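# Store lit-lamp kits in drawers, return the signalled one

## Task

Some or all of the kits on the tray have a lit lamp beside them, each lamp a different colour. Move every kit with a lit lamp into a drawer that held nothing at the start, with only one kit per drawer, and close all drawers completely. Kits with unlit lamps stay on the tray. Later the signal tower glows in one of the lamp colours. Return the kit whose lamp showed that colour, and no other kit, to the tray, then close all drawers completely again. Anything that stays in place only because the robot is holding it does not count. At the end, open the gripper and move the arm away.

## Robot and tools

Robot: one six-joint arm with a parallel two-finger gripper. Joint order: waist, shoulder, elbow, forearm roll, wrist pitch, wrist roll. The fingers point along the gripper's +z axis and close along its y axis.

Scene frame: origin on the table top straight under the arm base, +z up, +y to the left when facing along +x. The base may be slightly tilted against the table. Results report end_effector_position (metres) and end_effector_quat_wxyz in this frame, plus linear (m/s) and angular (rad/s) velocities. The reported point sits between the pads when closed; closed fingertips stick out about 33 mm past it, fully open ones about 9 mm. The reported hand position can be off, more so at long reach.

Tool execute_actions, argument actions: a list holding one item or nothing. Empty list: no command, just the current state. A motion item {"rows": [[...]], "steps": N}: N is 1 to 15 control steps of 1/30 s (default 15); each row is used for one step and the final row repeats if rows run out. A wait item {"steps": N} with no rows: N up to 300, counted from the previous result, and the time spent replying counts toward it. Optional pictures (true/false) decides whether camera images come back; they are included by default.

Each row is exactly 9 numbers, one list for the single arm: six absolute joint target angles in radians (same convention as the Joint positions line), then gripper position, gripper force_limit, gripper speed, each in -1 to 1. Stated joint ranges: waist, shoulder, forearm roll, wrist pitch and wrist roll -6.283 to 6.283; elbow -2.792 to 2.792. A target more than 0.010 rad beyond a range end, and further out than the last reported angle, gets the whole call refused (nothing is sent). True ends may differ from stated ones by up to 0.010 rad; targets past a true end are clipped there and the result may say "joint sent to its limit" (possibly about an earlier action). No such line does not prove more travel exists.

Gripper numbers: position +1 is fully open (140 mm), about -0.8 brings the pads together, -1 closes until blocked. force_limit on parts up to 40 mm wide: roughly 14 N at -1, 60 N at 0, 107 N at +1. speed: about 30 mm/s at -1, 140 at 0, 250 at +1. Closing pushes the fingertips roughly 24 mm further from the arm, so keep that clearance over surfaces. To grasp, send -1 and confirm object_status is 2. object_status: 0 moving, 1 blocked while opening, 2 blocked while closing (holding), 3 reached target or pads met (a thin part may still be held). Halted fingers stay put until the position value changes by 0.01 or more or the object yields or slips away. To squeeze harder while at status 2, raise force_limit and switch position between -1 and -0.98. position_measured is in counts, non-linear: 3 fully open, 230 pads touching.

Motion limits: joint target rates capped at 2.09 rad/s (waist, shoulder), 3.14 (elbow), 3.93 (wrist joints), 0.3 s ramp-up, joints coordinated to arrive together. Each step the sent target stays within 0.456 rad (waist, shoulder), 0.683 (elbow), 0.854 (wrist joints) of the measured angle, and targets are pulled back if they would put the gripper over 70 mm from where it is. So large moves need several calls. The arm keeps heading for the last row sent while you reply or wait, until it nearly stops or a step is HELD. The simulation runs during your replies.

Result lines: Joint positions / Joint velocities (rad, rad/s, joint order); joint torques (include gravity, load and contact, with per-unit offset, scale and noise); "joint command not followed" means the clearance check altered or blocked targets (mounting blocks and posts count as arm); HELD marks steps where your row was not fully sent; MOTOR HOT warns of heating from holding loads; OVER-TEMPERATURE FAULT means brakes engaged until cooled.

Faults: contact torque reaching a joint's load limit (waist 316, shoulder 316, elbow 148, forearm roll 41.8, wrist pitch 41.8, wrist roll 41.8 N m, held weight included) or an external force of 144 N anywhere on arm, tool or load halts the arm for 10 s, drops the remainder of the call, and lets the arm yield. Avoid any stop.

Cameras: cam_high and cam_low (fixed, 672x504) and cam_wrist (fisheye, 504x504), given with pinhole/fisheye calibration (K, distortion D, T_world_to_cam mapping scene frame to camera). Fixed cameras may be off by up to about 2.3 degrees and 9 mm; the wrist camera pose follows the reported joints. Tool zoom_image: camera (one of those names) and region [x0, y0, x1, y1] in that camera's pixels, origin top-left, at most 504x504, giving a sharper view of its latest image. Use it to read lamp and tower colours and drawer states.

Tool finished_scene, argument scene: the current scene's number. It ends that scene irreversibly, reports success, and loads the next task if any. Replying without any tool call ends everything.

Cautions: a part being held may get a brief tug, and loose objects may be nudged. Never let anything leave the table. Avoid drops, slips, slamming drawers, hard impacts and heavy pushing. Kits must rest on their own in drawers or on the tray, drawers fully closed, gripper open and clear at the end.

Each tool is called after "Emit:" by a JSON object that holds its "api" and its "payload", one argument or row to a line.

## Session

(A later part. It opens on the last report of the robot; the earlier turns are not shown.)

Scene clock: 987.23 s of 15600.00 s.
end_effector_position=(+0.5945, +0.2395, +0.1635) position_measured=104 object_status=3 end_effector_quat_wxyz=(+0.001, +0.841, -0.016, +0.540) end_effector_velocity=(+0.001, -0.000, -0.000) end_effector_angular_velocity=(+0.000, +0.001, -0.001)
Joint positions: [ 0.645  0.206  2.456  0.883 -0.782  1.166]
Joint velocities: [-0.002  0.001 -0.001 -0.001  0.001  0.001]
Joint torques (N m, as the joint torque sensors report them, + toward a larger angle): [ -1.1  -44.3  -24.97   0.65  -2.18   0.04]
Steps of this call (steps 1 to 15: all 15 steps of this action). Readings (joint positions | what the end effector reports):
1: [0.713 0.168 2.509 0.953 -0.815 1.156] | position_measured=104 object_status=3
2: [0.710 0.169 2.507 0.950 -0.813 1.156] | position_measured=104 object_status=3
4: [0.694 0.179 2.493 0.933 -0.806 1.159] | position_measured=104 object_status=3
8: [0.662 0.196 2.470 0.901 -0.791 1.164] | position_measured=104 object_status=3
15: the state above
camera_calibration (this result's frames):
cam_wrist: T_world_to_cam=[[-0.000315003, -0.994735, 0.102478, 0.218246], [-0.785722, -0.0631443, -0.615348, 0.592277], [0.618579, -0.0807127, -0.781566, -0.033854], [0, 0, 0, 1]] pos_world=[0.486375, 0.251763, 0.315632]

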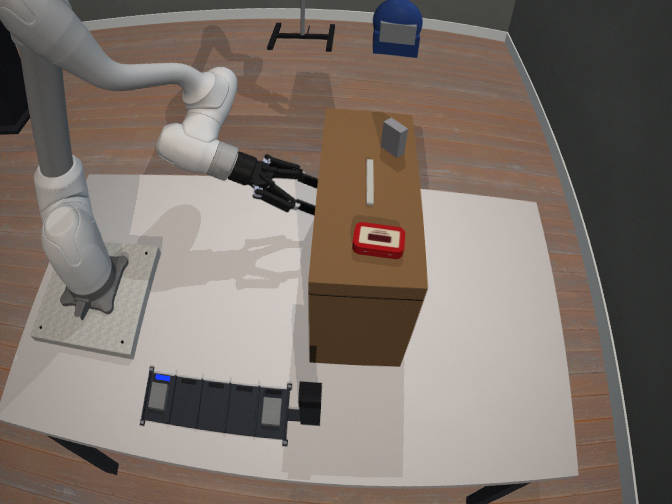

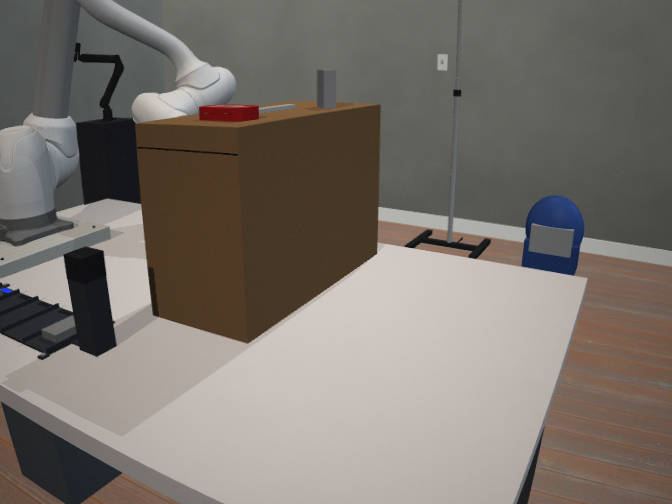

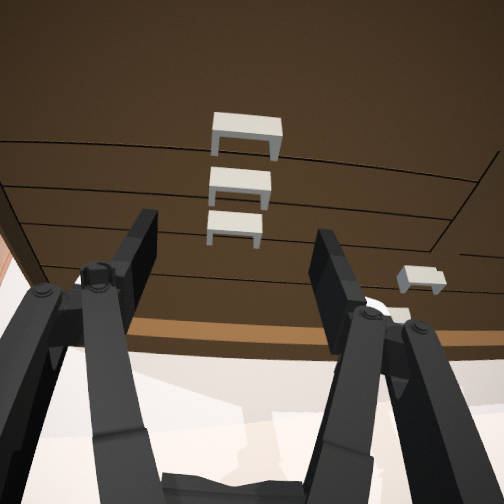

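Good. Grip (q1 +.002 to centre) and pull 3 cm.

Emit:
{"api": "execute_actions", "payload": {
  "actions": [
    {"rows":[[0.647,0.206,2.456,0.8825,-0.782,1.1665,-1,0,0.3]]}
  ],
  "pictures": false
}}

Emit:
{"api": "execute_actions", "payload": {
  "actions": [
    {"rows":[[0.647,0.206,2.456,0.8825,-0.782,1.1665,-1,0,0.3],[0.647,0.206,2.456,0.8825,-0.782,1.1665,-1,0,0.3],[0.647,0.206,2.456,0.8825,-0.782,1.1665,-1,0,0.3],[0.654,0.202,2.462,0.89,-0.786,1.165,-1,0,0.3],[0.661,0.198,2.467,0.898,-0.789,1.164,-1,0,0.3],[0.668,0.194,2.473,0.905,-0.793,1.163,-1,0,0.3],[0.676,0.19,2.479,0.913,-0.797,1.162,-1,0,0.3],[0.684,0.185,2.485,0.922,-0.8,1.161,-1,0,0.3],[0.692,0.181,2.491,0.93,-0.804,1.16,-1,0,0.3]]}
  ]
}}

Scene clock: 992.00 s of 15600.00 s.
end_effector_position=(+0.5941, +0.2408, +0.1635) position_measured=193 object_status=0 end_effector_quat_wxyz=(+0.001, +0.841, -0.015, +0.540) end_effector_velocity=(-0.000, -0.000, -0.000) end_effector_angular_velocity=(+0.001, +0.001, -0.001)
Joint positions: [ 0.647  0.206  2.456  0.882 -0.782  1.167]
Joint velocities: [-0.    -0.     0.     0.     0.     0.001]
Joint torques (N m, as the joint torque sensors report them, + toward a larger angle): [ -7.07 -42.37 -21.6    2.8   -2.8    0.2 ]
Steps of this call (steps 1 to 15: the robot went on to your last target; steps 16 to 90: nothing new was sent; then 1.27 s passed at rest; steps 91 to 105: all 15 steps of this action). Readings (joint positions | what the end effector reports):
91: [0.645 0.206 2.456 0.882 -0.782 1.167] | position_measured=104 object_status=0
92: [0.645 0.206 2.456 0.882 -0.782 1.166] | position_measured=107 object_status=0
94: [0.646 0.206 2.456 0.882 -0.782 1.166] | position_measured=125 object_status=0
98: [0.647 0.206 2.456 0.882 -0.782 1.167] | position_measured=163 object_status=0
105: the state above

Scene clock: 992.50 s of 15600.00 s.
end_effector_position=(+0.5665, +0.2407, +0.1634) position_measured=193 object_status=2 end_effector_quat_wxyz=(+0.001, +0.842, -0.017, +0.540) end_effector_velocity=(-0.001, -0.000, +0.000) end_effector_angular_velocity=(+0.001, +0.000, -0.000)
Joint positions: [ 0.692  0.181  2.491  0.93  -0.804  1.16 ]
Joint velocities: [ 0.    -0.002  0.001  0.001  0.001 -0.   ]
Joint torques (N m, as the joint torque sensors report them, + toward a larger angle): [ -2.61 -39.7  -21.45   1.85  -0.88   0.4 ]
Steps of this call (steps 1 to 15: all 15 steps of this action). Readings (joint positions | what the end effector reports):
1: [0.647 0.206 2.456 0.882 -0.782 1.167] | position_measured=193 object_status=0
2: [0.647 0.206 2.456 0.882 -0.782 1.166] | position_measured=193 object_status=2
4: [0.647 0.206 2.456 0.882 -0.782 1.167] | position_measured=193 object_status=2
8: [0.667 0.195 2.472 0.904 -0.792 1.163] | position_measured=193 object_status=2
15: the state above
camera_calibration (this result's frames):
cam_wrist: T_world_to_cam=[[-0.000671004, -0.994871, 0.101152, 0.219906], [-0.78637, -0.0619623, -0.61464, 0.570252], [0.617755, -0.0799554, -0.782295, -0.0160888], [0, 0, 0, 1]] pos_world=[0.458516, 0.252826, 0.31567]

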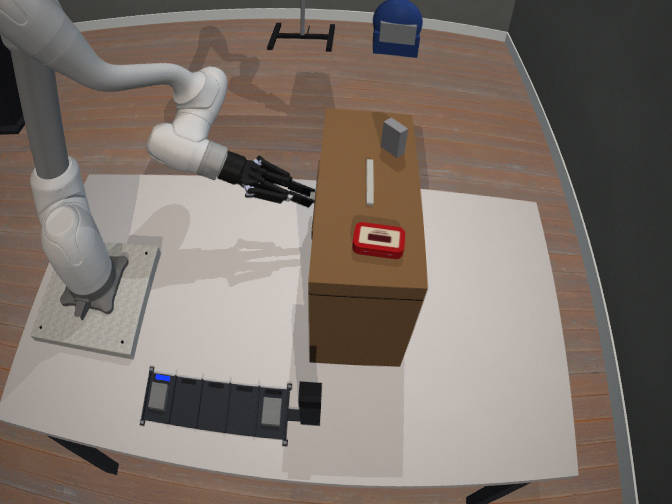

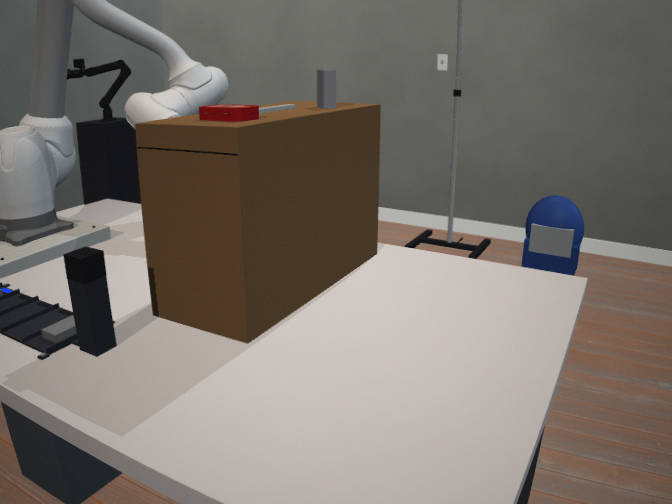

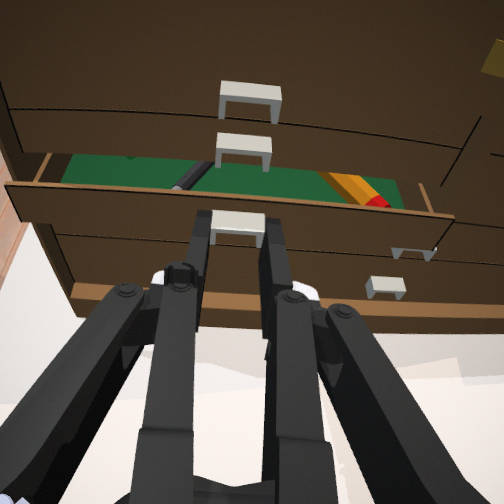

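Emit:
{"api": "execute_actions", "payload": {
  "actions": [
    {"rows":[[0.684,0.185,2.485,0.922,-0.8,1.161,-1,0,0.3],[0.676,0.19,2.479,0.913,-0.797,1.162,-1,0,0.3],[0.668,0.194,2.473,0.905,-0.793,1.163,-1,0,0.3],[0.661,0.198,2.467,0.898,-0.789,1.164,-1,0,0.3],[0.654,0.202,2.462,0.89,-0.786,1.165,-1,0,0.3],[0.647,0.206,2.456,0.8825,-0.782,1.1665,-1,0,0.3],[0.645,0.207,2.455,0.881,-0.781,1.167,-1,0,0.3],[0.645,0.207,2.455,0.881,-0.781,1.167,-1,0,0.3],[0.645,0.207,2.455,0.881,-0.781,1.167,-1,0,0.3],[0.645,0.207,2.455,0.881,-0.781,1.167,0.2,0,0.5]]}
  ],
  "pictures": false
}}

Emit:
{"api": "execute_actions", "payload": {
  "actions": [
    {"rows":[[0.641,0.2095,2.452,0.876,-0.779,1.168,0.2,0,0.5],[0.641,0.2095,2.452,0.876,-0.779,1.168,0.2,0,0.5],[0.641,0.2095,2.452,0.876,-0.779,1.168,0.2,0,0.5],[0.637,0.212,2.449,0.872,-0.777,1.169,0.2,0,0.5]]}
  ]
}}

Scene clock: 998.90 s of 15600.00 s.
end_effector_position=(+0.5949, +0.2403, +0.1631) position_measured=148 object_status=0 end_effector_quat_wxyz=(+0.001, +0.841, -0.016, +0.540) end_effector_velocity=(+0.000, -0.001, +0.001) end_effector_angular_velocity=(+0.000, -0.001, -0.001)
Joint positions: [ 0.645  0.207  2.455  0.881 -0.781  1.167]
Joint velocities: [-0.001 -0.001  0.     0.001 -0.    -0.001]
Joint torques (N m, as the joint torque sensors report them, + toward a larger angle): [ -1.64 -45.4  -24.57   0.65  -2.04   0.16]
Steps of this call (steps 1 to 15: the robot went on to your last target; steps 16 to 90: nothing new was sent; then 2.90 s passed at rest; steps 91 to 105: all 15 steps of this action). Readings (joint positions | what the end effector reports):
91: [0.692 0.181 2.491 0.930 -0.804 1.160] | position_measured=193 object_status=2
92: [0.690 0.182 2.490 0.928 -0.803 1.160] | position_measured=193 object_status=2
94: [0.677 0.189 2.480 0.915 -0.797 1.162] | position_measured=193 object_status=2
98: [0.649 0.205 2.458 0.885 -0.783 1.166] | position_measured=193 object_status=2
105: the state above

Scene clock: 999.40 s of 15600.00 s.
end_effector_position=(+0.5998, +0.2401, +0.1627) position_measured=104 object_status=3 end_effector_quat_wxyz=(+0.001, +0.842, -0.015, +0.540) end_effector_velocity=(-0.001, +0.001, -0.001) end_effector_angular_velocity=(+0.000, +0.002, +0.002)
Joint positions: [ 0.637  0.212  2.449  0.872 -0.777  1.169]
Joint velocities: [ 0.001  0.001  0.    -0.     0.002  0.001]
Joint torques (N m, as the joint torque sensors report them, + toward a larger angle): [ -1.19 -45.08 -24.86   0.71  -2.19   0.24]
Steps of this call (steps 1 to 15: all 15 steps of this action). Readings (joint positions | what the end effector reports):
1: [0.645 0.207 2.455 0.881 -0.781 1.167] | position_measured=137 object_status=0
2: [0.643 0.208 2.454 0.879 -0.780 1.167] | position_measured=127 object_status=0
4: [0.641 0.209 2.452 0.876 -0.779 1.168] | position_measured=107 object_status=0
8: [0.637 0.212 2.449 0.872 -0.777 1.169] | position_measured=104 object_status=0
15: the state above
camera_calibration (this result's frames):
cam_wrist: T_world_to_cam=[[0.00174745, -0.994715, 0.102664, 0.217628], [-0.786133, -0.0648183, -0.614649, 0.596586], [0.618055, -0.0796331, -0.782091, -0.0375466], [0, 0, 0, 1]] pos_world=[0.491821, 0.252157, 0.314983]

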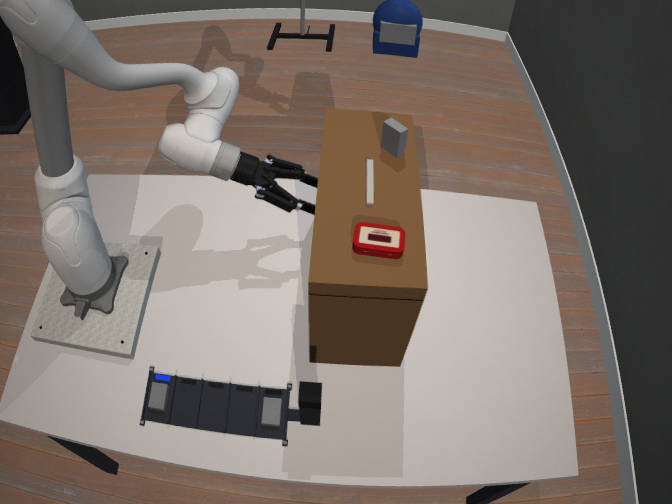

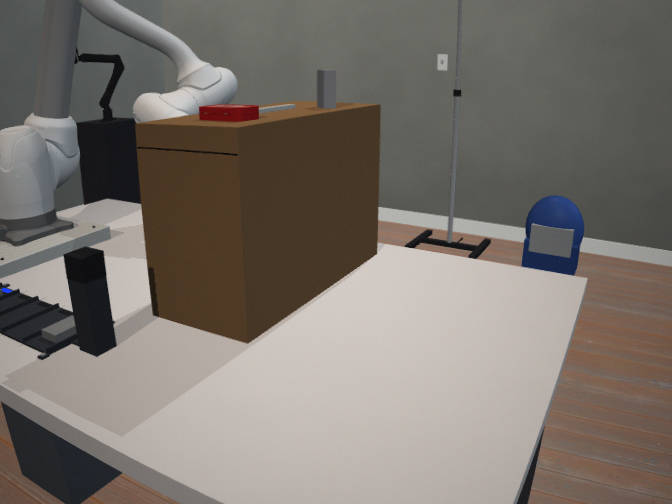

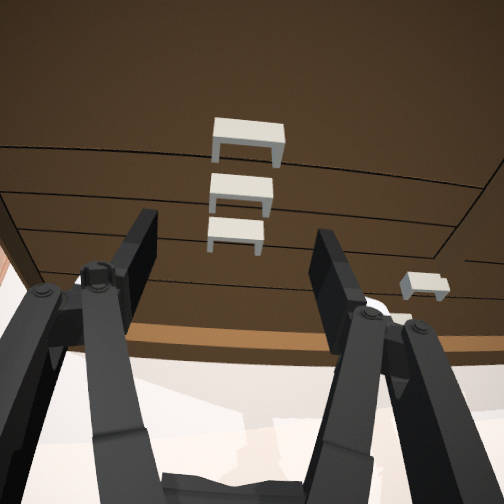

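Emit:
{"api": "execute_actions", "payload": {
  "actions": [
    {"rows":[[0.635,0.2135,2.4475,0.87,-0.776,1.17,0.2,0,0.5],[0.635,0.2135,2.4475,0.87,-0.776,1.17,0.2,0,0.5],[0.635,0.2135,2.4475,0.87,-0.776,1.17,0.2,0,0.5],[0.635,0.2135,2.4475,0.87,-0.776,1.17,0.2,0,0.5],[0.633,0.2148,2.446,0.868,-0.775,1.17,0.2,0,0.5]]}
  ],
  "pictures": false
}}

Scene clock: 1002.20 s of 15600.00 s.
end_effector_position=(+0.6022, +0.2399, +0.1622) position_measured=104 object_status=3 end_effector_quat_wxyz=(+0.001, +0.842, -0.015, +0.540) end_effector_velocity=(+0.000, -0.000, +0.000) end_effector_angular_velocity=(-0.001, -0.001, -0.001)
Joint positions: [ 0.633  0.215  2.446  0.868 -0.775  1.17 ]
Joint velocities: [-0.001  0.    -0.    -0.    -0.001 -0.001]
Joint torques (N m, as the joint torque sensors report them, + toward a larger angle): [ -5.87 -41.13 -25.81   1.78  -2.22   0.2 ]
Steps of this call (steps 1 to 15: the robot went on to your last target; steps 16 to 69: nothing new was sent; steps 70 to 84: all 15 steps of this action). Readings (joint positions | what the end effector reports):
70: [0.637 0.212 2.449 0.872 -0.777 1.169] | position_measured=104 object_status=3
71: [0.636 0.213 2.448 0.871 -0.777 1.169] | position_measured=104 object_status=3
73: [0.635 0.213 2.448 0.870 -0.776 1.170] | position_measured=104 object_status=3
77: [0.633 0.215 2.446 0.868 -0.775 1.170] | position_measured=104 object_status=3
84: the state above

Emit:
{"api": "execute_actions", "payload": {
  "actions": [
    {"rows":[[0.713,0.168,2.509,0.953,-0.815,1.156,0.2,0,0.5],[0.713,0.168,2.509,0.953,-0.815,1.156,0.2,0,0.5],[0.713,0.168,2.509,0.953,-0.815,1.156,0.2,0,0.5],[0.713,0.168,2.509,0.953,-0.815,1.156,0.2,0,0.5],[0.713,0.168,2.509,0.953,-0.815,1.156,0.2,0,0.5],[0.713,0.168,2.509,0.953,-0.815,1.156,0.2,0,0.5],[0.713,0.168,2.509,0.953,-0.815,1.156,0.2,0,0.5],[0.6,0.1,2.66,0.7,-0.83,1.3,0.2,0,0.5]]}
  ],
  "pictures": false
}}

Emit:
{"api": "execute_actions", "payload": {
  "actions": [
    {"rows":[[0.42,0.14,2.7,0.5,-0.86,1.4,0.2,0,0.5]]}
  ],
  "pictures": false
}}

Emit:
{"api": "execute_actions", "payload": {
  "actions": [
    {"rows":[[0.373,0.31,2.678,0.405,-0.975,1.49,0.2,0,0.5]]}
  ]
}}

Scene clock: 1012.80 s of 15600.00 s.
end_effector_position=(+0.5138, +0.1829, +0.1522) position_measured=104 object_status=3 end_effector_quat_wxyz=(-0.009, +0.839, +0.004, +0.544) end_effector_velocity=(-0.136, -0.141, -0.040) end_effector_angular_velocity=(+0.001, +0.008, +0.154)
Joint positions: [ 0.609  0.105  2.649  0.72  -0.829  1.289]
Joint velocities: [-0.306 -0.183  0.402 -0.675 -0.04   0.374]
Joint torques (N m, as the joint torque sensors report them, + toward a larger angle): [  1.1  -24.17 -38.06   1.55  -2.33   0.04]
Steps of this call (steps 1 to 15: the robot went on to your last target; steps 16 to 90: nothing new was sent; then 7.10 s passed at rest; steps 91 to 105: all 15 steps of this action). Readings (joint positions | what the end effector reports):
91: [0.633 0.215 2.446 0.868 -0.775 1.170] | position_measured=104 object_status=3
92: [0.636 0.213 2.448 0.871 -0.776 1.170] | position_measured=104 object_status=3
94: [0.663 0.197 2.470 0.901 -0.790 1.165] | position_measured=104 object_status=3
98: [0.713 0.168 2.509 0.952 -0.815 1.156] | position_measured=104 object_status=3
105: the state above

Scene clock: 1013.30 s of 15600.00 s.
end_effector_position=(+0.5206, +0.1196, +0.1295) position_measured=104 object_status=3 end_effector_quat_wxyz=(+0.003, +0.842, -0.008, +0.539) end_effector_velocity=(-0.000, -0.000, +0.000) end_effector_angular_velocity=(+0.001, -0.000, +0.000)
Joint positions: [ 0.42  0.14  2.7   0.5  -0.86  1.4 ]
Joint velocities: [-0.    -0.001  0.    -0.001 -0.     0.001]
Joint torques (N m, as the joint torque sensors report them, + toward a larger angle): [ -2.41 -31.24 -17.97   0.99  -2.26   0.08]
Steps of this call (steps 1 to 15: all 15 steps of this action). Readings (joint positions | what the end effector reports):
1: [0.602 0.101 2.658 0.705 -0.830 1.298] | position_measured=104 object_status=3
2: [0.596 0.101 2.662 0.694 -0.831 1.303] | position_measured=104 object_status=3
4: [0.563 0.107 2.673 0.652 -0.836 1.325] | position_measured=104 object_status=3
8: [0.446 0.134 2.696 0.527 -0.855 1.387] | position_measured=104 object_status=3
15: the state above

Scene clock: 1013.80 s of 15600.00 s.
end_effector_position=(+0.5455, +0.1157, +0.0833) position_measured=104 object_status=3 end_effector_quat_wxyz=(+0.005, +0.846, -0.010, +0.533) end_effector_velocity=(+0.000, +0.000, -0.000) end_effector_angular_velocity=(-0.000, +0.000, +0.000)
Joint positions: [ 0.373  0.31   2.678  0.405 -0.975  1.49 ]
Joint velocities: [-0.     0.001 -0.001 -0.001 -0.     0.   ]
Joint torques (N m, as the joint torque sensors report them, + toward a larger angle): [ -0.61 -41.38 -11.47   0.55  -2.26   0.1 ]
Steps of this call (steps 1 to 15: all 15 steps of this action). Readings (joint positions | what the end effector reports):
1: [0.420 0.140 2.700 0.500 -0.860 1.400] | position_measured=104 object_status=3
2: [0.419 0.143 2.700 0.498 -0.862 1.402] | position_measured=104 object_status=3
4: [0.412 0.171 2.696 0.483 -0.881 1.416] | position_measured=104 object_status=3
8: [0.380 0.284 2.681 0.420 -0.957 1.476] | position_measured=104 object_status=3
15: the state above
camera_calibration (this result's frames):
cam_wrist: T_world_to_cam=[[0.00839126, -0.993435, 0.114086, 0.0974464], [-0.795545, -0.0757544, -0.60114, 0.502275], [0.605836, -0.085716, -0.790958, -0.0678286], [0, 0, 0, 1]] pos_world=[0.439858, 0.129042, 0.237171]

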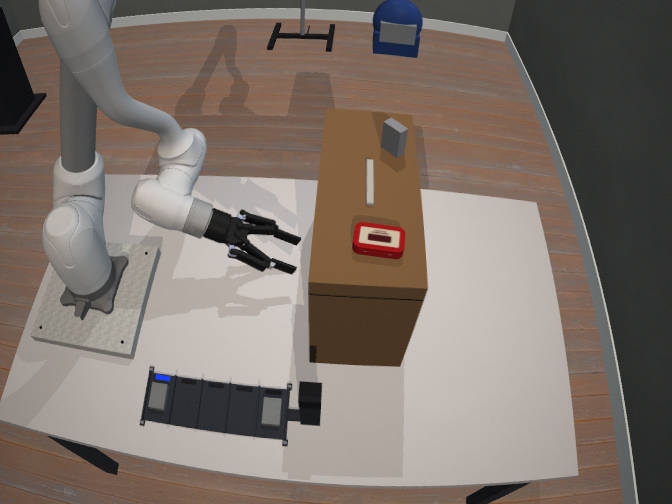

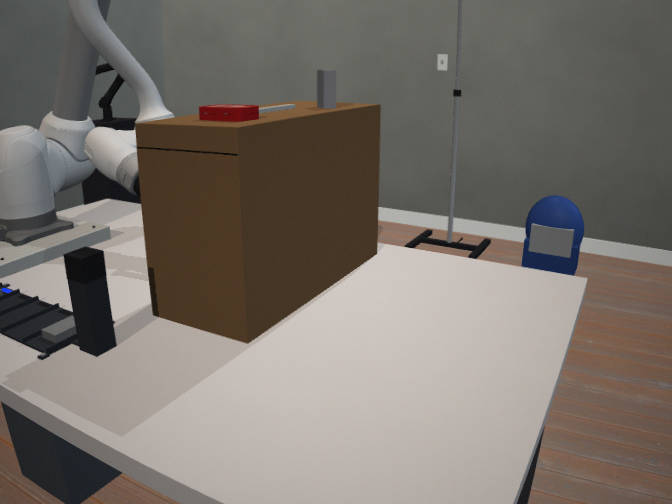

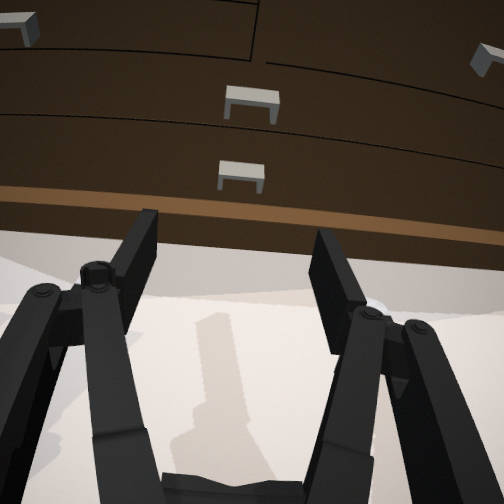

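Emit:
{"api": "execute_actions", "payload": {
  "actions": [
    {"rows":[[0.348,0.321,2.641,0.385,-0.958,1.49,0.2,0,0.5],[0.348,0.321,2.641,0.385,-0.958,1.49,0.2,0,0.5],[0.348,0.321,2.641,0.385,-0.958,1.49,0.2,0,0.5],[0.348,0.321,2.641,0.385,-0.958,1.49,0.2,0,0.5],[0.348,0.321,2.641,0.385,-0.958,1.49,0.2,0,0.5],[0.325,0.3325,2.604,0.364,-0.941,1.4907,0.2,0,0.5]]}
  ]
}}

Scene clock: 1019.53 s of 15600.00 s.
end_effector_position=(+0.5933, +0.1157, +0.0894) position_measured=104 object_status=3 end_effector_quat_wxyz=(+0.001, +0.841, -0.016, +0.540) end_effector_velocity=(+0.000, -0.000, +0.001) end_effector_angular_velocity=(+0.000, -0.001, -0.000)
Joint positions: [ 0.325  0.332  2.604  0.364 -0.941  1.491]
Joint velocities: [-0.    -0.001  0.     0.    -0.001 -0.   ]
Joint torques (N m, as the joint torque sensors report them, + toward a larger angle): [ -0.89 -45.94 -13.     0.74  -2.35   0.03]
Steps of this call (steps 1 to 15: the robot went on to your last target; steps 16 to 90: nothing new was sent; then 2.23 s passed at rest; steps 91 to 105: all 15 steps of this action). Readings (joint positions | what the end effector reports):
91: [0.373 0.310 2.678 0.405 -0.975 1.490] | position_measured=104 object_status=3
92: [0.370 0.311 2.674 0.402 -0.974 1.490] | position_measured=104 object_status=3
94: [0.352 0.319 2.646 0.389 -0.961 1.490] | position_measured=104 object_status=3
98: [0.337 0.327 2.623 0.374 -0.949 1.490] | position_measured=104 object_status=3
105: the state above
camera_calibration (this result's frames):
cam_wrist: T_world_to_cam=[[0.000767921, -0.994743, 0.102397, 0.102068], [-0.785609, -0.0639554, -0.61541, 0.537963], [0.618723, -0.0799712, -0.781528, -0.101151], [0, 0, 0, 1]] pos_world=[0.485135, 0.127848, 0.241564]

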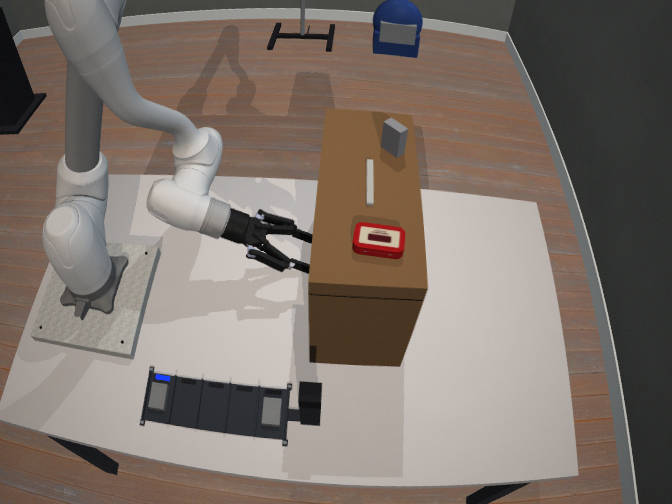

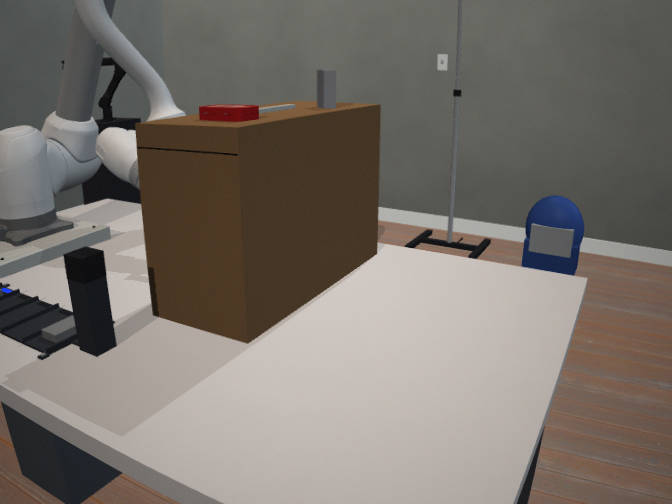

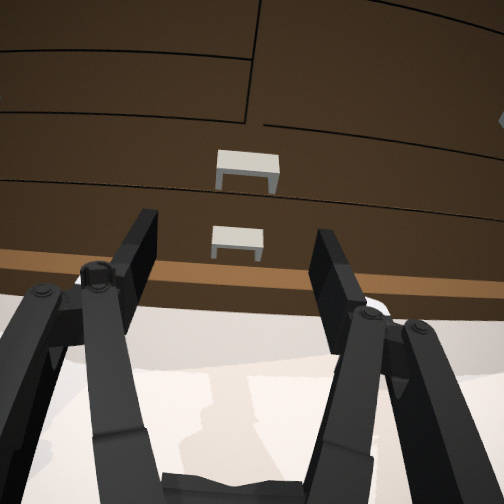

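Emit:
{"api": "execute_actions", "payload": {
  "actions": [
    {"rows":[[0.325,0.3555,2.602,0.357,-0.961,1.502,0.2,0,0.5]]}
  ]
}}

Scene clock: 1023.73 s of 15600.00 s.
end_effector_position=(+0.5953, +0.1168, +0.0825) position_measured=104 object_status=3 end_effector_quat_wxyz=(+0.000, +0.841, -0.016, +0.541) end_effector_velocity=(-0.000, +0.000, -0.000) end_effector_angular_velocity=(-0.001, +0.001, +0.001)
Joint positions: [ 0.325  0.355  2.602  0.357 -0.961  1.502]
Joint velocities: [ 0.     0.    -0.     0.     0.    -0.001]
Joint torques (N m, as the joint torque sensors report them, + toward a larger angle): [ -1.78 -47.3  -12.54   0.73  -2.23   0.17]
Steps of this call (steps 1 to 15: the robot went on to your last target; steps 16 to 90: nothing new was sent; then 0.70 s passed at rest; steps 91 to 105: all 15 steps of this action). Readings (joint positions | what the end effector reports):
91: [0.325 0.333 2.604 0.364 -0.941 1.491] | position_measured=104 object_status=3
92: [0.325 0.335 2.604 0.363 -0.943 1.492] | position_measured=104 object_status=3
94: [0.325 0.352 2.602 0.358 -0.958 1.500] | position_measured=104 object_status=3
98: [0.325 0.355 2.602 0.357 -0.961 1.502] | position_measured=104 object_status=3
105: the state above
camera_calibration (this result's frames):
cam_wrist: T_world_to_cam=[[0.00137787, -0.994912, 0.100737, 0.103649], [-0.785217, -0.0634547, -0.615961, 0.535127], [0.61922, -0.0782515, -0.781309, -0.108208], [0, 0, 0, 1]] pos_world=[0.487053, 0.128611, 0.234633]

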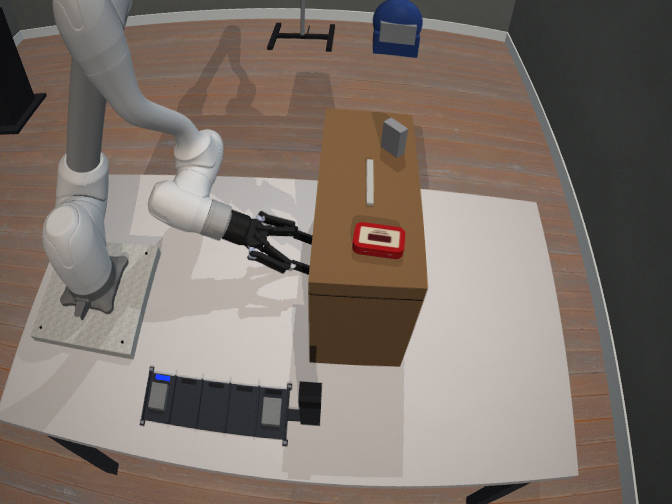

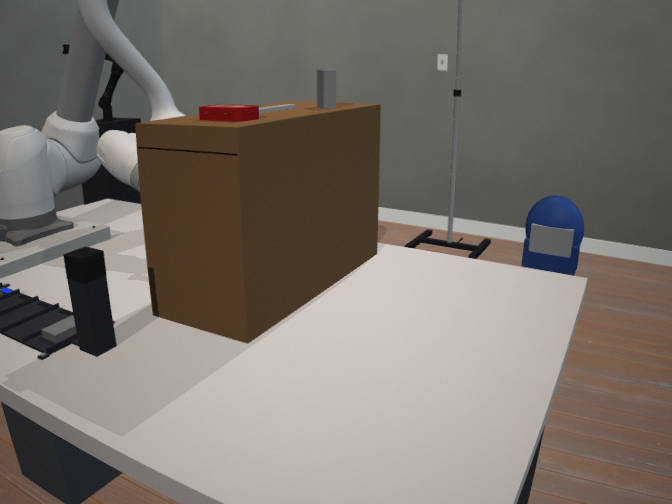

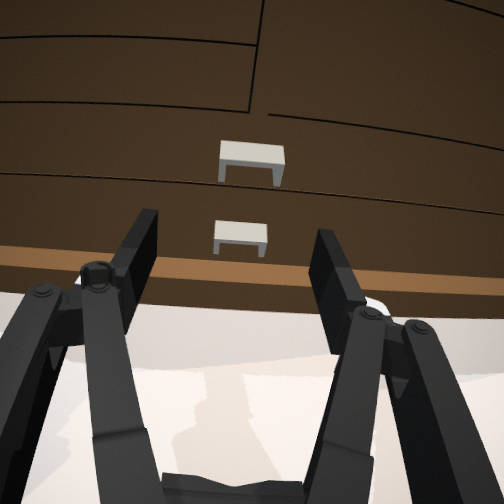

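Emit:
{"api": "execute_actions", "payload": {
  "actions": [
    {"rows":[[0.322,0.3555,2.602,0.357,-0.961,1.502,-1,0,0.3]]}
  ],
  "pictures": false
}}

Emit:
{"api": "execute_actions", "payload": {
  "actions": [
    {"rows":[[0.322,0.3555,2.602,0.357,-0.961,1.502,-1,0,0.3],[0.322,0.3555,2.602,0.357,-0.961,1.502,-1,0,0.3],[0.329,0.353,2.611,0.363,-0.968,1.504,-1,0,0.3],[0.336,0.351,2.621,0.37,-0.974,1.505,-1,0,0.3],[0.344,0.348,2.63,0.376,-0.981,1.507,-1,0,0.3],[0.351,0.346,2.639,0.382,-0.988,1.509,-1,0,0.3],[0.358,0.343,2.648,0.388,-0.994,1.51,-1,0,0.3],[0.366,0.341,2.658,0.395,-1.001,1.512,-1,0,0.3],[0.373,0.338,2.667,0.401,-1.008,1.514,-1,0,0.3],[0.381,0.336,2.676,0.407,-1.014,1.515,-1,0,0.3],[0.388,0.3336,2.6855,0.4135,-1.021,1.517,-1,0,0.3]]}
  ]
}}

Scene clock: 1034.90 s of 15600.00 s.
end_effector_position=(+0.5956, +0.1151, +0.0825) position_measured=194 object_status=0 end_effector_quat_wxyz=(+0.001, +0.841, -0.017, +0.541) end_effector_velocity=(+0.000, -0.000, +0.000) end_effector_angular_velocity=(+0.000, -0.000, -0.001)
Joint positions: [ 0.322  0.356  2.602  0.357 -0.961  1.502]
Joint velocities: [-0.001  0.    -0.     0.    -0.     0.   ]
Joint torques (N m, as the joint torque sensors report them, + toward a larger angle): [  8.34 -46.25 -16.12  -3.8   -0.94   0.15]
Steps of this call (steps 1 to 15: the robot went on to your last target; steps 16 to 90: nothing new was sent; then 7.67 s passed at rest; steps 91 to 105: all 15 steps of this action). Readings (joint positions | what the end effector reports):
91: [0.325 0.356 2.602 0.357 -0.961 1.502] | position_measured=104 object_status=0
92: [0.324 0.355 2.602 0.357 -0.961 1.502] | position_measured=107 object_status=0
94: [0.323 0.356 2.602 0.357 -0.961 1.502] | position_measured=125 object_status=0
98: [0.322 0.356 2.602 0.357 -0.961 1.502] | position_measured=163 object_status=0
105: the state above

Scene clock: 1035.40 s of 15600.00 s.
end_effector_position=(+0.5430, +0.1176, +0.0812) position_measured=194 object_status=2 end_effector_quat_wxyz=(+0.002, +0.841, -0.017, +0.540) end_effector_velocity=(-0.001, +0.002, +0.000) end_effector_angular_velocity=(+0.001, -0.002, +0.001)
Joint positions: [ 0.388  0.334  2.685  0.414 -1.021  1.517]
Joint velocities: [ 0.008  0.001  0.001  0.006 -0.004  0.001]
Joint torques (N m, as the joint torque sensors report them, + toward a larger angle): [ 53.76 -24.97 -18.88 -30.63  13.58   0.57]
Steps of this call (steps 1 to 15: all 15 steps of this action). Readings (joint positions | what the end effector reports):
1: [0.322 0.356 2.602 0.357 -0.961 1.502] | position_measured=194 object_status=0
2: [0.322 0.356 2.602 0.357 -0.961 1.502] | position_measured=194 object_status=2
4: [0.324 0.355 2.604 0.359 -0.963 1.503] | position_measured=194 object_status=2
8: [0.349 0.346 2.638 0.382 -0.987 1.508] | position_measured=194 object_status=2
15: the state above
camera_calibration (this result's frames):
cam_wrist: T_world_to_cam=[[-0.00158835, -0.994788, 0.101951, 0.10609], [-0.786024, -0.0617838, -0.6151, 0.49344], [0.618193, -0.0811132, -0.78183, -0.0758694], [0, 0, 0, 1]] pos_world=[0.434926, 0.129869, 0.233382]

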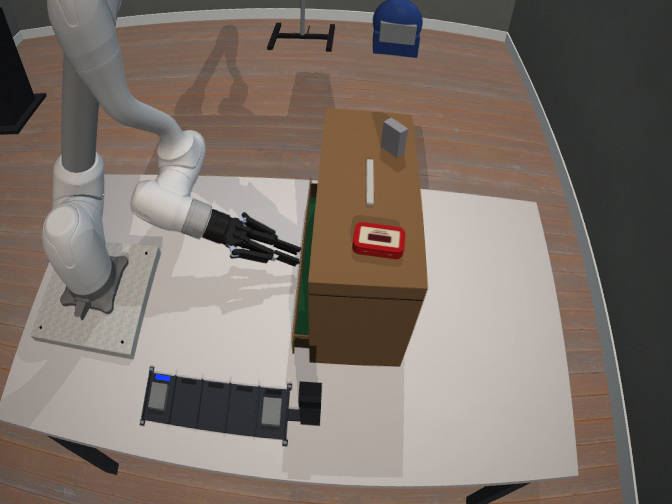

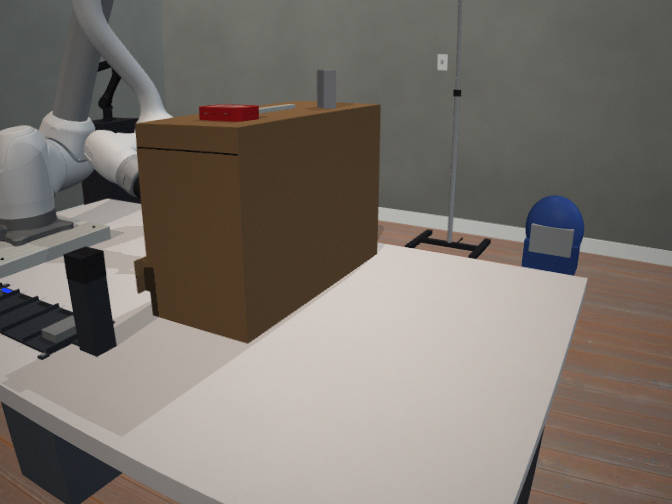

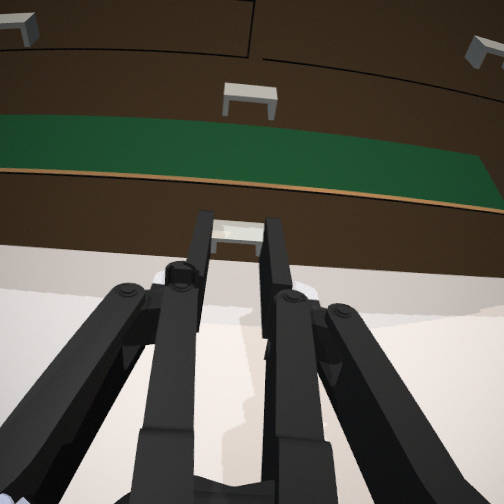

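Emit:
{"api": "execute_actions", "payload": {
  "actions": [
    {"rows":[[0.382,0.3336,2.6855,0.4135,-1.021,1.517,-1,0,0.3],[0.382,0.3336,2.6855,0.4135,-1.021,1.517,-1,0,0.3],[0.382,0.3336,2.6855,0.4135,-1.021,1.517,-1,0,0.3],[0.391,0.332,2.694,0.422,-1.027,1.519,-1,0,0.3],[0.4,0.33,2.702,0.43,-1.033,1.522,-1,0,0.3],[0.409,0.329,2.71,0.438,-1.04,1.524,-1,0,0.3],[0.418,0.327,2.718,0.446,-1.046,1.527,-1,0,0.3],[0.427,0.325,2.726,0.454,-1.052,1.529,-1,0,0.3],[0.436,0.324,2.734,0.462,-1.058,1.531,-1,0,0.3],[0.445,0.322,2.743,0.471,-1.064,1.534,-1,0,0.3],[0.454,0.32,2.751,0.479,-1.071,1.536,-1,0,0.3],[0.463,0.319,2.759,0.487,-1.077,1.539,-1,0,0.3],[0.472,0.317,2.767,0.495,-1.083,1.541,-1,0,0.3]]}
  ],
  "pictures": false
}}

Emit:
{"api": "execute_actions", "payload": {
  "actions": [
    {"rows":[[0.472,0.317,2.767,0.495,-1.083,1.541,0.2,0,0.5]]}
  ]
}}

Scene clock: 1042.63 s of 15600.00 s.
end_effector_position=(+0.4920, +0.1153, +0.0806) position_measured=194 object_status=2 end_effector_quat_wxyz=(+0.004, +0.841, -0.021, +0.540) end_effector_velocity=(-0.099, -0.005, +0.001) end_effector_angular_velocity=(-0.012, +0.003, +0.007)
Joint positions: [ 0.468  0.318  2.763  0.491 -1.08   1.54 ]
Joint velocities: [ 0.165 -0.033  0.152  0.138 -0.107  0.04 ]
Joint torques (N m, as the joint torque sensors report them, + toward a larger angle): [ 15.08 -12.74 -11.98 -14.21  15.25   0.4 ]
Steps of this call (steps 1 to 15: the robot went on to your last target; steps 16 to 90: nothing new was sent; then 3.73 s passed at rest; steps 91 to 105: all 15 steps of this action). Readings (joint positions | what the end effector reports):
91: [0.388 0.334 2.686 0.413 -1.021 1.517] | position_measured=194 object_status=2
92: [0.386 0.334 2.686 0.413 -1.021 1.517] | position_measured=194 object_status=2
94: [0.383 0.334 2.685 0.412 -1.021 1.517] | position_measured=194 object_status=2
98: [0.407 0.329 2.708 0.436 -1.039 1.524] | position_measured=194 object_status=2
105: the state above

Scene clock: 1043.13 s of 15600.00 s.
end_effector_position=(+0.4897, +0.1152, +0.0808) position_measured=104 object_status=0 end_effector_quat_wxyz=(+0.004, +0.841, -0.021, +0.540) end_effector_velocity=(+0.000, -0.001, +0.000) end_effector_angular_velocity=(+0.000, -0.001, -0.002)
Joint positions: [ 0.472  0.317  2.767  0.495 -1.083  1.541]
Joint velocities: [-0.001 -0.001  0.     0.    -0.001  0.   ]
Joint torques (N m, as the joint torque sensors report them, + toward a larger angle): [ -0.77 -38.26  -8.08   0.12  -2.3    0.08]
Steps of this call (steps 1 to 15: all 15 steps of this action). Readings (joint positions | what the end effector reports):
1: [0.471 0.317 2.766 0.494 -1.082 1.541] | position_measured=194 object_status=0
2: [0.472 0.317 2.767 0.495 -1.083 1.541] | position_measured=194 object_status=0
4: [0.472 0.317 2.767 0.495 -1.082 1.541] | position_measured=172 object_status=0
8: [0.472 0.317 2.767 0.495 -1.083 1.541] | position_measured=128 object_status=0
15: the state above
camera_calibration (this result's frames):
cam_wrist: T_world_to_cam=[[-0.0104754, -0.994737, 0.101926, 0.108051], [-0.78658, -0.0547385, -0.615058, 0.45062], [0.6174, -0.0866155, -0.781866, -0.0424088], [0, 0, 0, 1]] pos_world=[0.381764, 0.128475, 0.232987]

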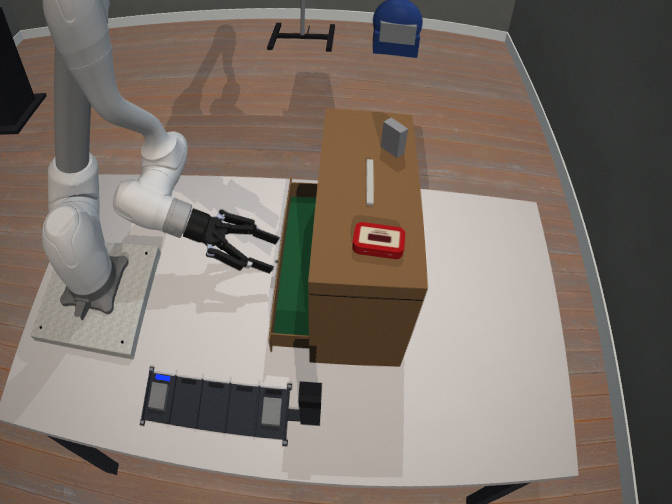

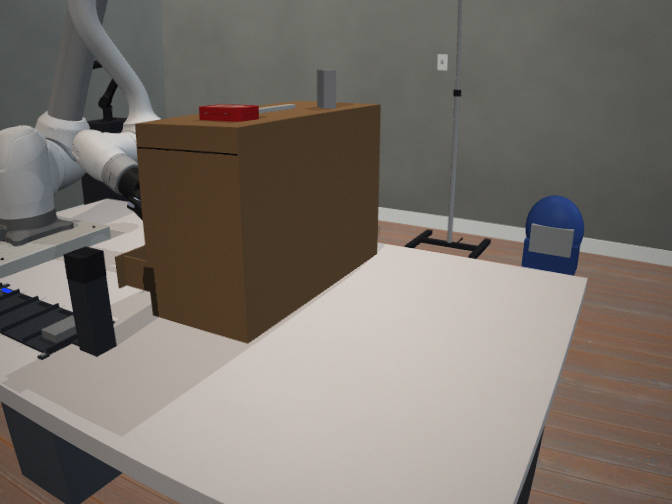

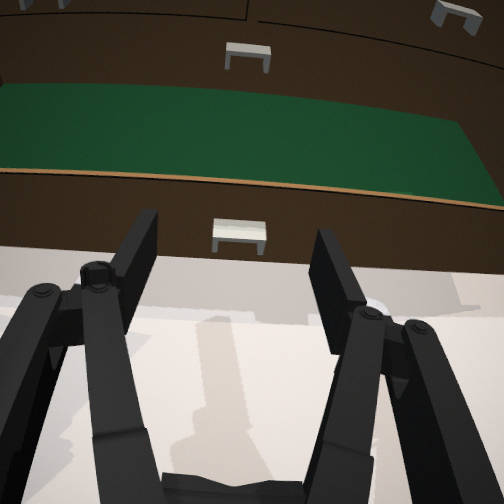

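Emit:
{"api": "execute_actions", "payload": {
  "actions": [
    {"rows":[[0.55,0.1,2.78,0.495,-1.083,1.541,0.2,0,0.5],[0.55,0.1,2.78,0.495,-1.083,1.541,0.2,0,0.5],[0.55,0.1,2.78,0.495,-1.083,1.541,0.2,0,0.5],[0.55,0.1,2.78,0.495,-1.083,1.541,0.2,0,0.5],[0.55,0.1,2.78,0.495,-1.083,1.541,0.2,0,0.5],[0.55,0.1,2.78,0.495,-1.083,1.541,0.2,0,0.5],[0.4,-0.4,2.7,0.2,-0.3,1.0,-0.17,0.3,0.3]]}
  ],
  "pictures": false
}}

Emit:
{"api": "execute_actions", "payload": {
  "actions": [
    {"steps":15}
  ],
  "pictures": false
}}

Emit:
{"api": "execute_actions", "payload": {
  "actions": [
    {"rows":[[-0.861,-0.35,2.3,0,1.19,-0.81,-0.17,0.3,0.3]]}
  ],
  "pictures": false
}}

Emit:
{"api": "execute_actions", "payload": {
  "actions": [
    {"steps":35}
  ],
  "pictures": false
}}

Emit:
{"api": "execute_actions", "payload": {
  "actions": [
    {"rows":[[-0.861,-0.032,2.34,0,0.833,-0.81,-0.17,0.3,0.3]]}
  ],
  "pictures": false
}}

Emit:
{"api": "execute_actions", "payload": {
  "actions": [
    {"rows":[[-0.861,0.023,2.371,0,0.747,-0.81,-0.17,0.3,0.3]]}
  ]
}}

Scene clock: 1063.13 s of 15600.00 s.
end_effector_position=(+0.4690, +0.1846, +0.2436) position_measured=150 object_status=0 end_effector_quat_wxyz=(-0.040, +0.791, +0.134, +0.596) end_effector_velocity=(-0.210, +0.131, +0.069) end_effector_angular_velocity=(-2.173, +0.499, +1.522)
Joint positions: [ 0.474 -0.209  2.732  0.331 -0.671  1.256]
Joint velocities: [-0.489 -1.543 -0.262 -1.052  2.955 -2.036]
Joint torques (N m, as the joint torque sensors report them, + toward a larger angle): [ -9.51  12.59 -21.68   2.12  -1.74   0.06]
Steps of this call (steps 1 to 15: the robot went on to your last target; steps 16 to 90: nothing new was sent; then 16.50 s passed at rest; steps 91 to 105: all 15 steps of this action). Readings (joint positions | what the end effector reports):
91: [0.472 0.317 2.767 0.495 -1.083 1.541] | position_measured=104 object_status=3
92: [0.473 0.314 2.767 0.495 -1.083 1.541] | position_measured=104 object_status=3
94: [0.482 0.286 2.769 0.495 -1.083 1.541] | position_measured=104 object_status=3
98: [0.523 0.164 2.774 0.493 -1.080 1.539] | position_measured=107 object_status=0
105: the state above

Scene clock: 1063.63 s of 15600.00 s.
end_effector_position=(+0.4371, +0.1831, +0.2498) position_measured=150 object_status=3 end_effector_quat_wxyz=(+0.022, +0.788, +0.290, +0.543) end_effector_velocity=(+0.000, -0.000, +0.000) end_effector_angular_velocity=(-0.000, -0.000, -0.000)
Joint positions: [ 0.4 -0.4  2.7  0.2 -0.3  1. ]
Joint velocities: [-0.001 -0.001 -0.    -0.     0.001 -0.   ]
Joint torques (N m, as the joint torque sensors report them, + toward a larger angle): [ -2.01   3.85 -33.82   3.28  -2.36   0.15]
Steps of this call (steps 1 to 15: the robot went on to your last target). Readings (joint positions | what the end effector reports):
1: [0.457 -0.258 2.724 0.298 -0.576 1.191] | position_measured=150 object_status=0
2: [0.440 -0.300 2.717 0.269 -0.495 1.135] | position_measured=150 object_status=0
4: [0.415 -0.362 2.707 0.226 -0.375 1.051] | position_measured=150 object_status=0
8: [0.400 -0.399 2.700 0.200 -0.301 1.000] | position_measured=150 object_status=3
15: the state above

Scene clock: 1064.13 s of 15600.00 s.
end_effector_position=(+0.4616, +0.0356, +0.2272) position_measured=150 object_status=3 end_effector_quat_wxyz=(+0.167, +0.779, +0.540, +0.272) end_effector_velocity=(-0.218, -0.383, -0.122) end_effector_angular_velocity=(-1.041, +1.282, +0.628)
Joint positions: [ 0.016 -0.369  2.451  0.076  0.419  0.281]
Joint velocities: [-0.871  0.042 -0.33  -0.164  1.62  -1.623]
Joint torques (N m, as the joint torque sensors report them, + toward a larger angle): [  0.59  -3.05 -35.52   4.08  -1.33  -0.14]
Steps of this call (steps 1 to 15: all 15 steps of this action). Readings (joint positions | what the end effector reports):
1: [0.400 -0.400 2.700 0.200 -0.300 1.000] | position_measured=150 object_status=3
2: [0.397 -0.400 2.698 0.198 -0.294 0.994] | position_measured=150 object_status=3
4: [0.369 -0.397 2.673 0.186 -0.242 0.942] | position_measured=150 object_status=3
8: [0.239 -0.383 2.567 0.134 0.003 0.697] | position_measured=150 object_status=3
15: the state above

Scene clock: 1065.30 s of 15600.00 s.
end_effector_position=(+0.2185, -0.2201, +0.2263) position_measured=150 object_status=3 end_effector_quat_wxyz=(-0.002, +0.735, +0.678, +0.008) end_effector_velocity=(-0.000, -0.000, +0.000) end_effector_angular_velocity=(-0.001, -0.000, -0.001)
Joint positions: [-0.861 -0.35   2.3    0.     1.19  -0.81 ]
Joint velocities: [-0.001 -0.001 -0.    -0.    -0.     0.   ]
Joint torques (N m, as the joint torque sensors report them, + toward a larger angle): [ -0.78  -6.1  -38.04   4.24   0.11   0.33]
Steps of this call (steps 1 to 35: the robot went on to your last target). Readings (joint positions | what the end effector reports):
1: [-0.013 -0.368 2.441 0.070 0.473 0.226] | position_measured=150 object_status=3
2: [-0.042 -0.366 2.431 0.065 0.525 0.171] | position_measured=150 object_status=3
4: [-0.103 -0.364 2.412 0.056 0.618 0.058] | position_measured=150 object_status=3
8: [-0.230 -0.360 2.382 0.041 0.775 -0.173] | position_measured=150 object_status=3
35: the state above

Scene clock: 1065.80 s of 15600.00 s.
end_effector_position=(+0.2737, -0.2853, +0.0952) position_measured=150 object_status=3 end_effector_quat_wxyz=(-0.003, +0.735, +0.678, +0.008) end_effector_velocity=(+0.019, -0.021, -0.063) end_effector_angular_velocity=(-0.001, -0.002, -0.001)
Joint positions: [-0.861 -0.034  2.34  -0.     0.836 -0.81 ]
Joint velocities: [ 0.     0.141  0.017  0.001 -0.16   0.   ]
Joint torques (N m, as the joint torque sensors report them, + toward a larger angle): [  5.09 -60.71 -35.55   3.96   0.24   0.15]
Steps of this call (steps 1 to 15: all 15 steps of this action). Readings (joint positions | what the end effector reports):
1: [-0.861 -0.350 2.300 0.000 1.190 -0.810] | position_measured=150 object_status=3
2: [-0.861 -0.347 2.300 0.000 1.187 -0.810] | position_measured=150 object_status=3
4: [-0.861 -0.319 2.303 0.000 1.155 -0.810] | position_measured=150 object_status=3
8: [-0.861 -0.200 2.319 -0.000 1.022 -0.810] | position_measured=150 object_status=3
15: the state above

Scene clock: 1066.30 s of 15600.00 s.
end_effector_position=(+0.2746, -0.2855, +0.0601) position_measured=150 object_status=3 end_effector_quat_wxyz=(-0.003, +0.735, +0.678, +0.008) end_effector_velocity=(+0.000, -0.000, +0.000) end_effector_angular_velocity=(-0.002, -0.001, +0.000)
Joint positions: [-0.861  0.023  2.371 -0.     0.747 -0.81 ]
Joint velocities: [ 0.001 -0.001 -0.    -0.    -0.001  0.001]
Joint torques (N m, as the joint torque sensors report them, + toward a larger angle): [ -0.98 -32.28 -28.35   3.09   0.1    0.13]
Steps of this call (steps 1 to 15: all 15 steps of this action). Readings (joint positions | what the end effector reports):
1: [-0.861 -0.032 2.340 -0.000 0.834 -0.810] | position_measured=150 object_status=3
2: [-0.861 -0.030 2.341 -0.000 0.828 -0.810] | position_measured=150 object_status=3
4: [-0.861 -0.003 2.357 -0.000 0.786 -0.810] | position_measured=150 object_status=3
8: [-0.861 0.023 2.371 -0.000 0.747 -0.810] | position_measured=150 object_status=3
15: the state above
camera_calibration (this result's frames):
cam_wrist: T_world_to_cam=[[0.998791, 0.0376714, 0.0315831, -0.268836], [0.0197434, -0.89577, 0.444079, -0.2784], [0.0450203, -0.442919, -0.895431, 0.101841], [0, 0, 0, 1]] pos_world=[0.269423, -0.194148, 0.223314]

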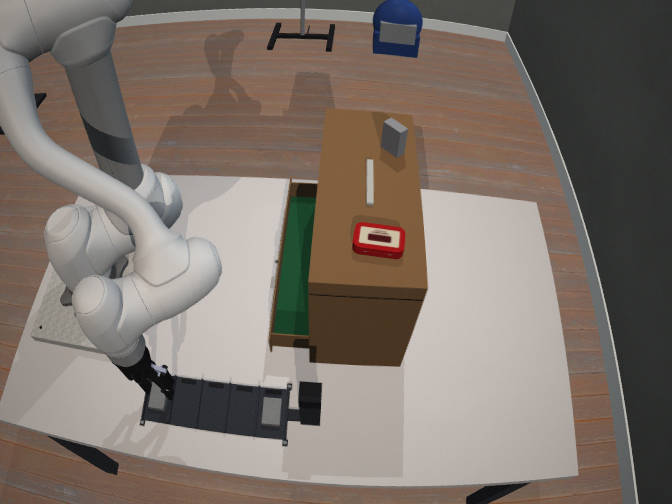

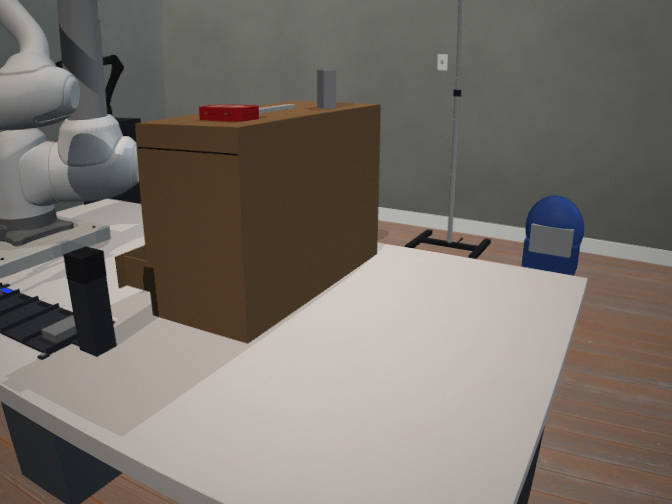

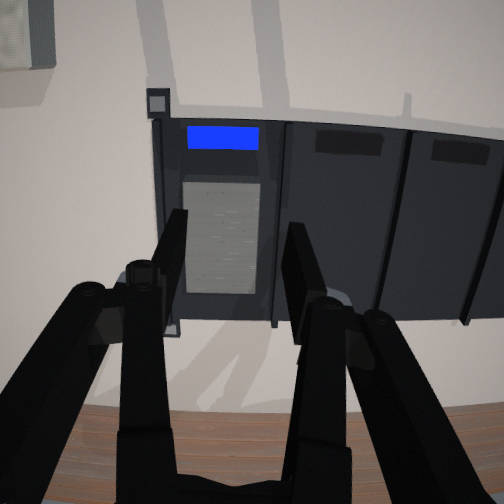

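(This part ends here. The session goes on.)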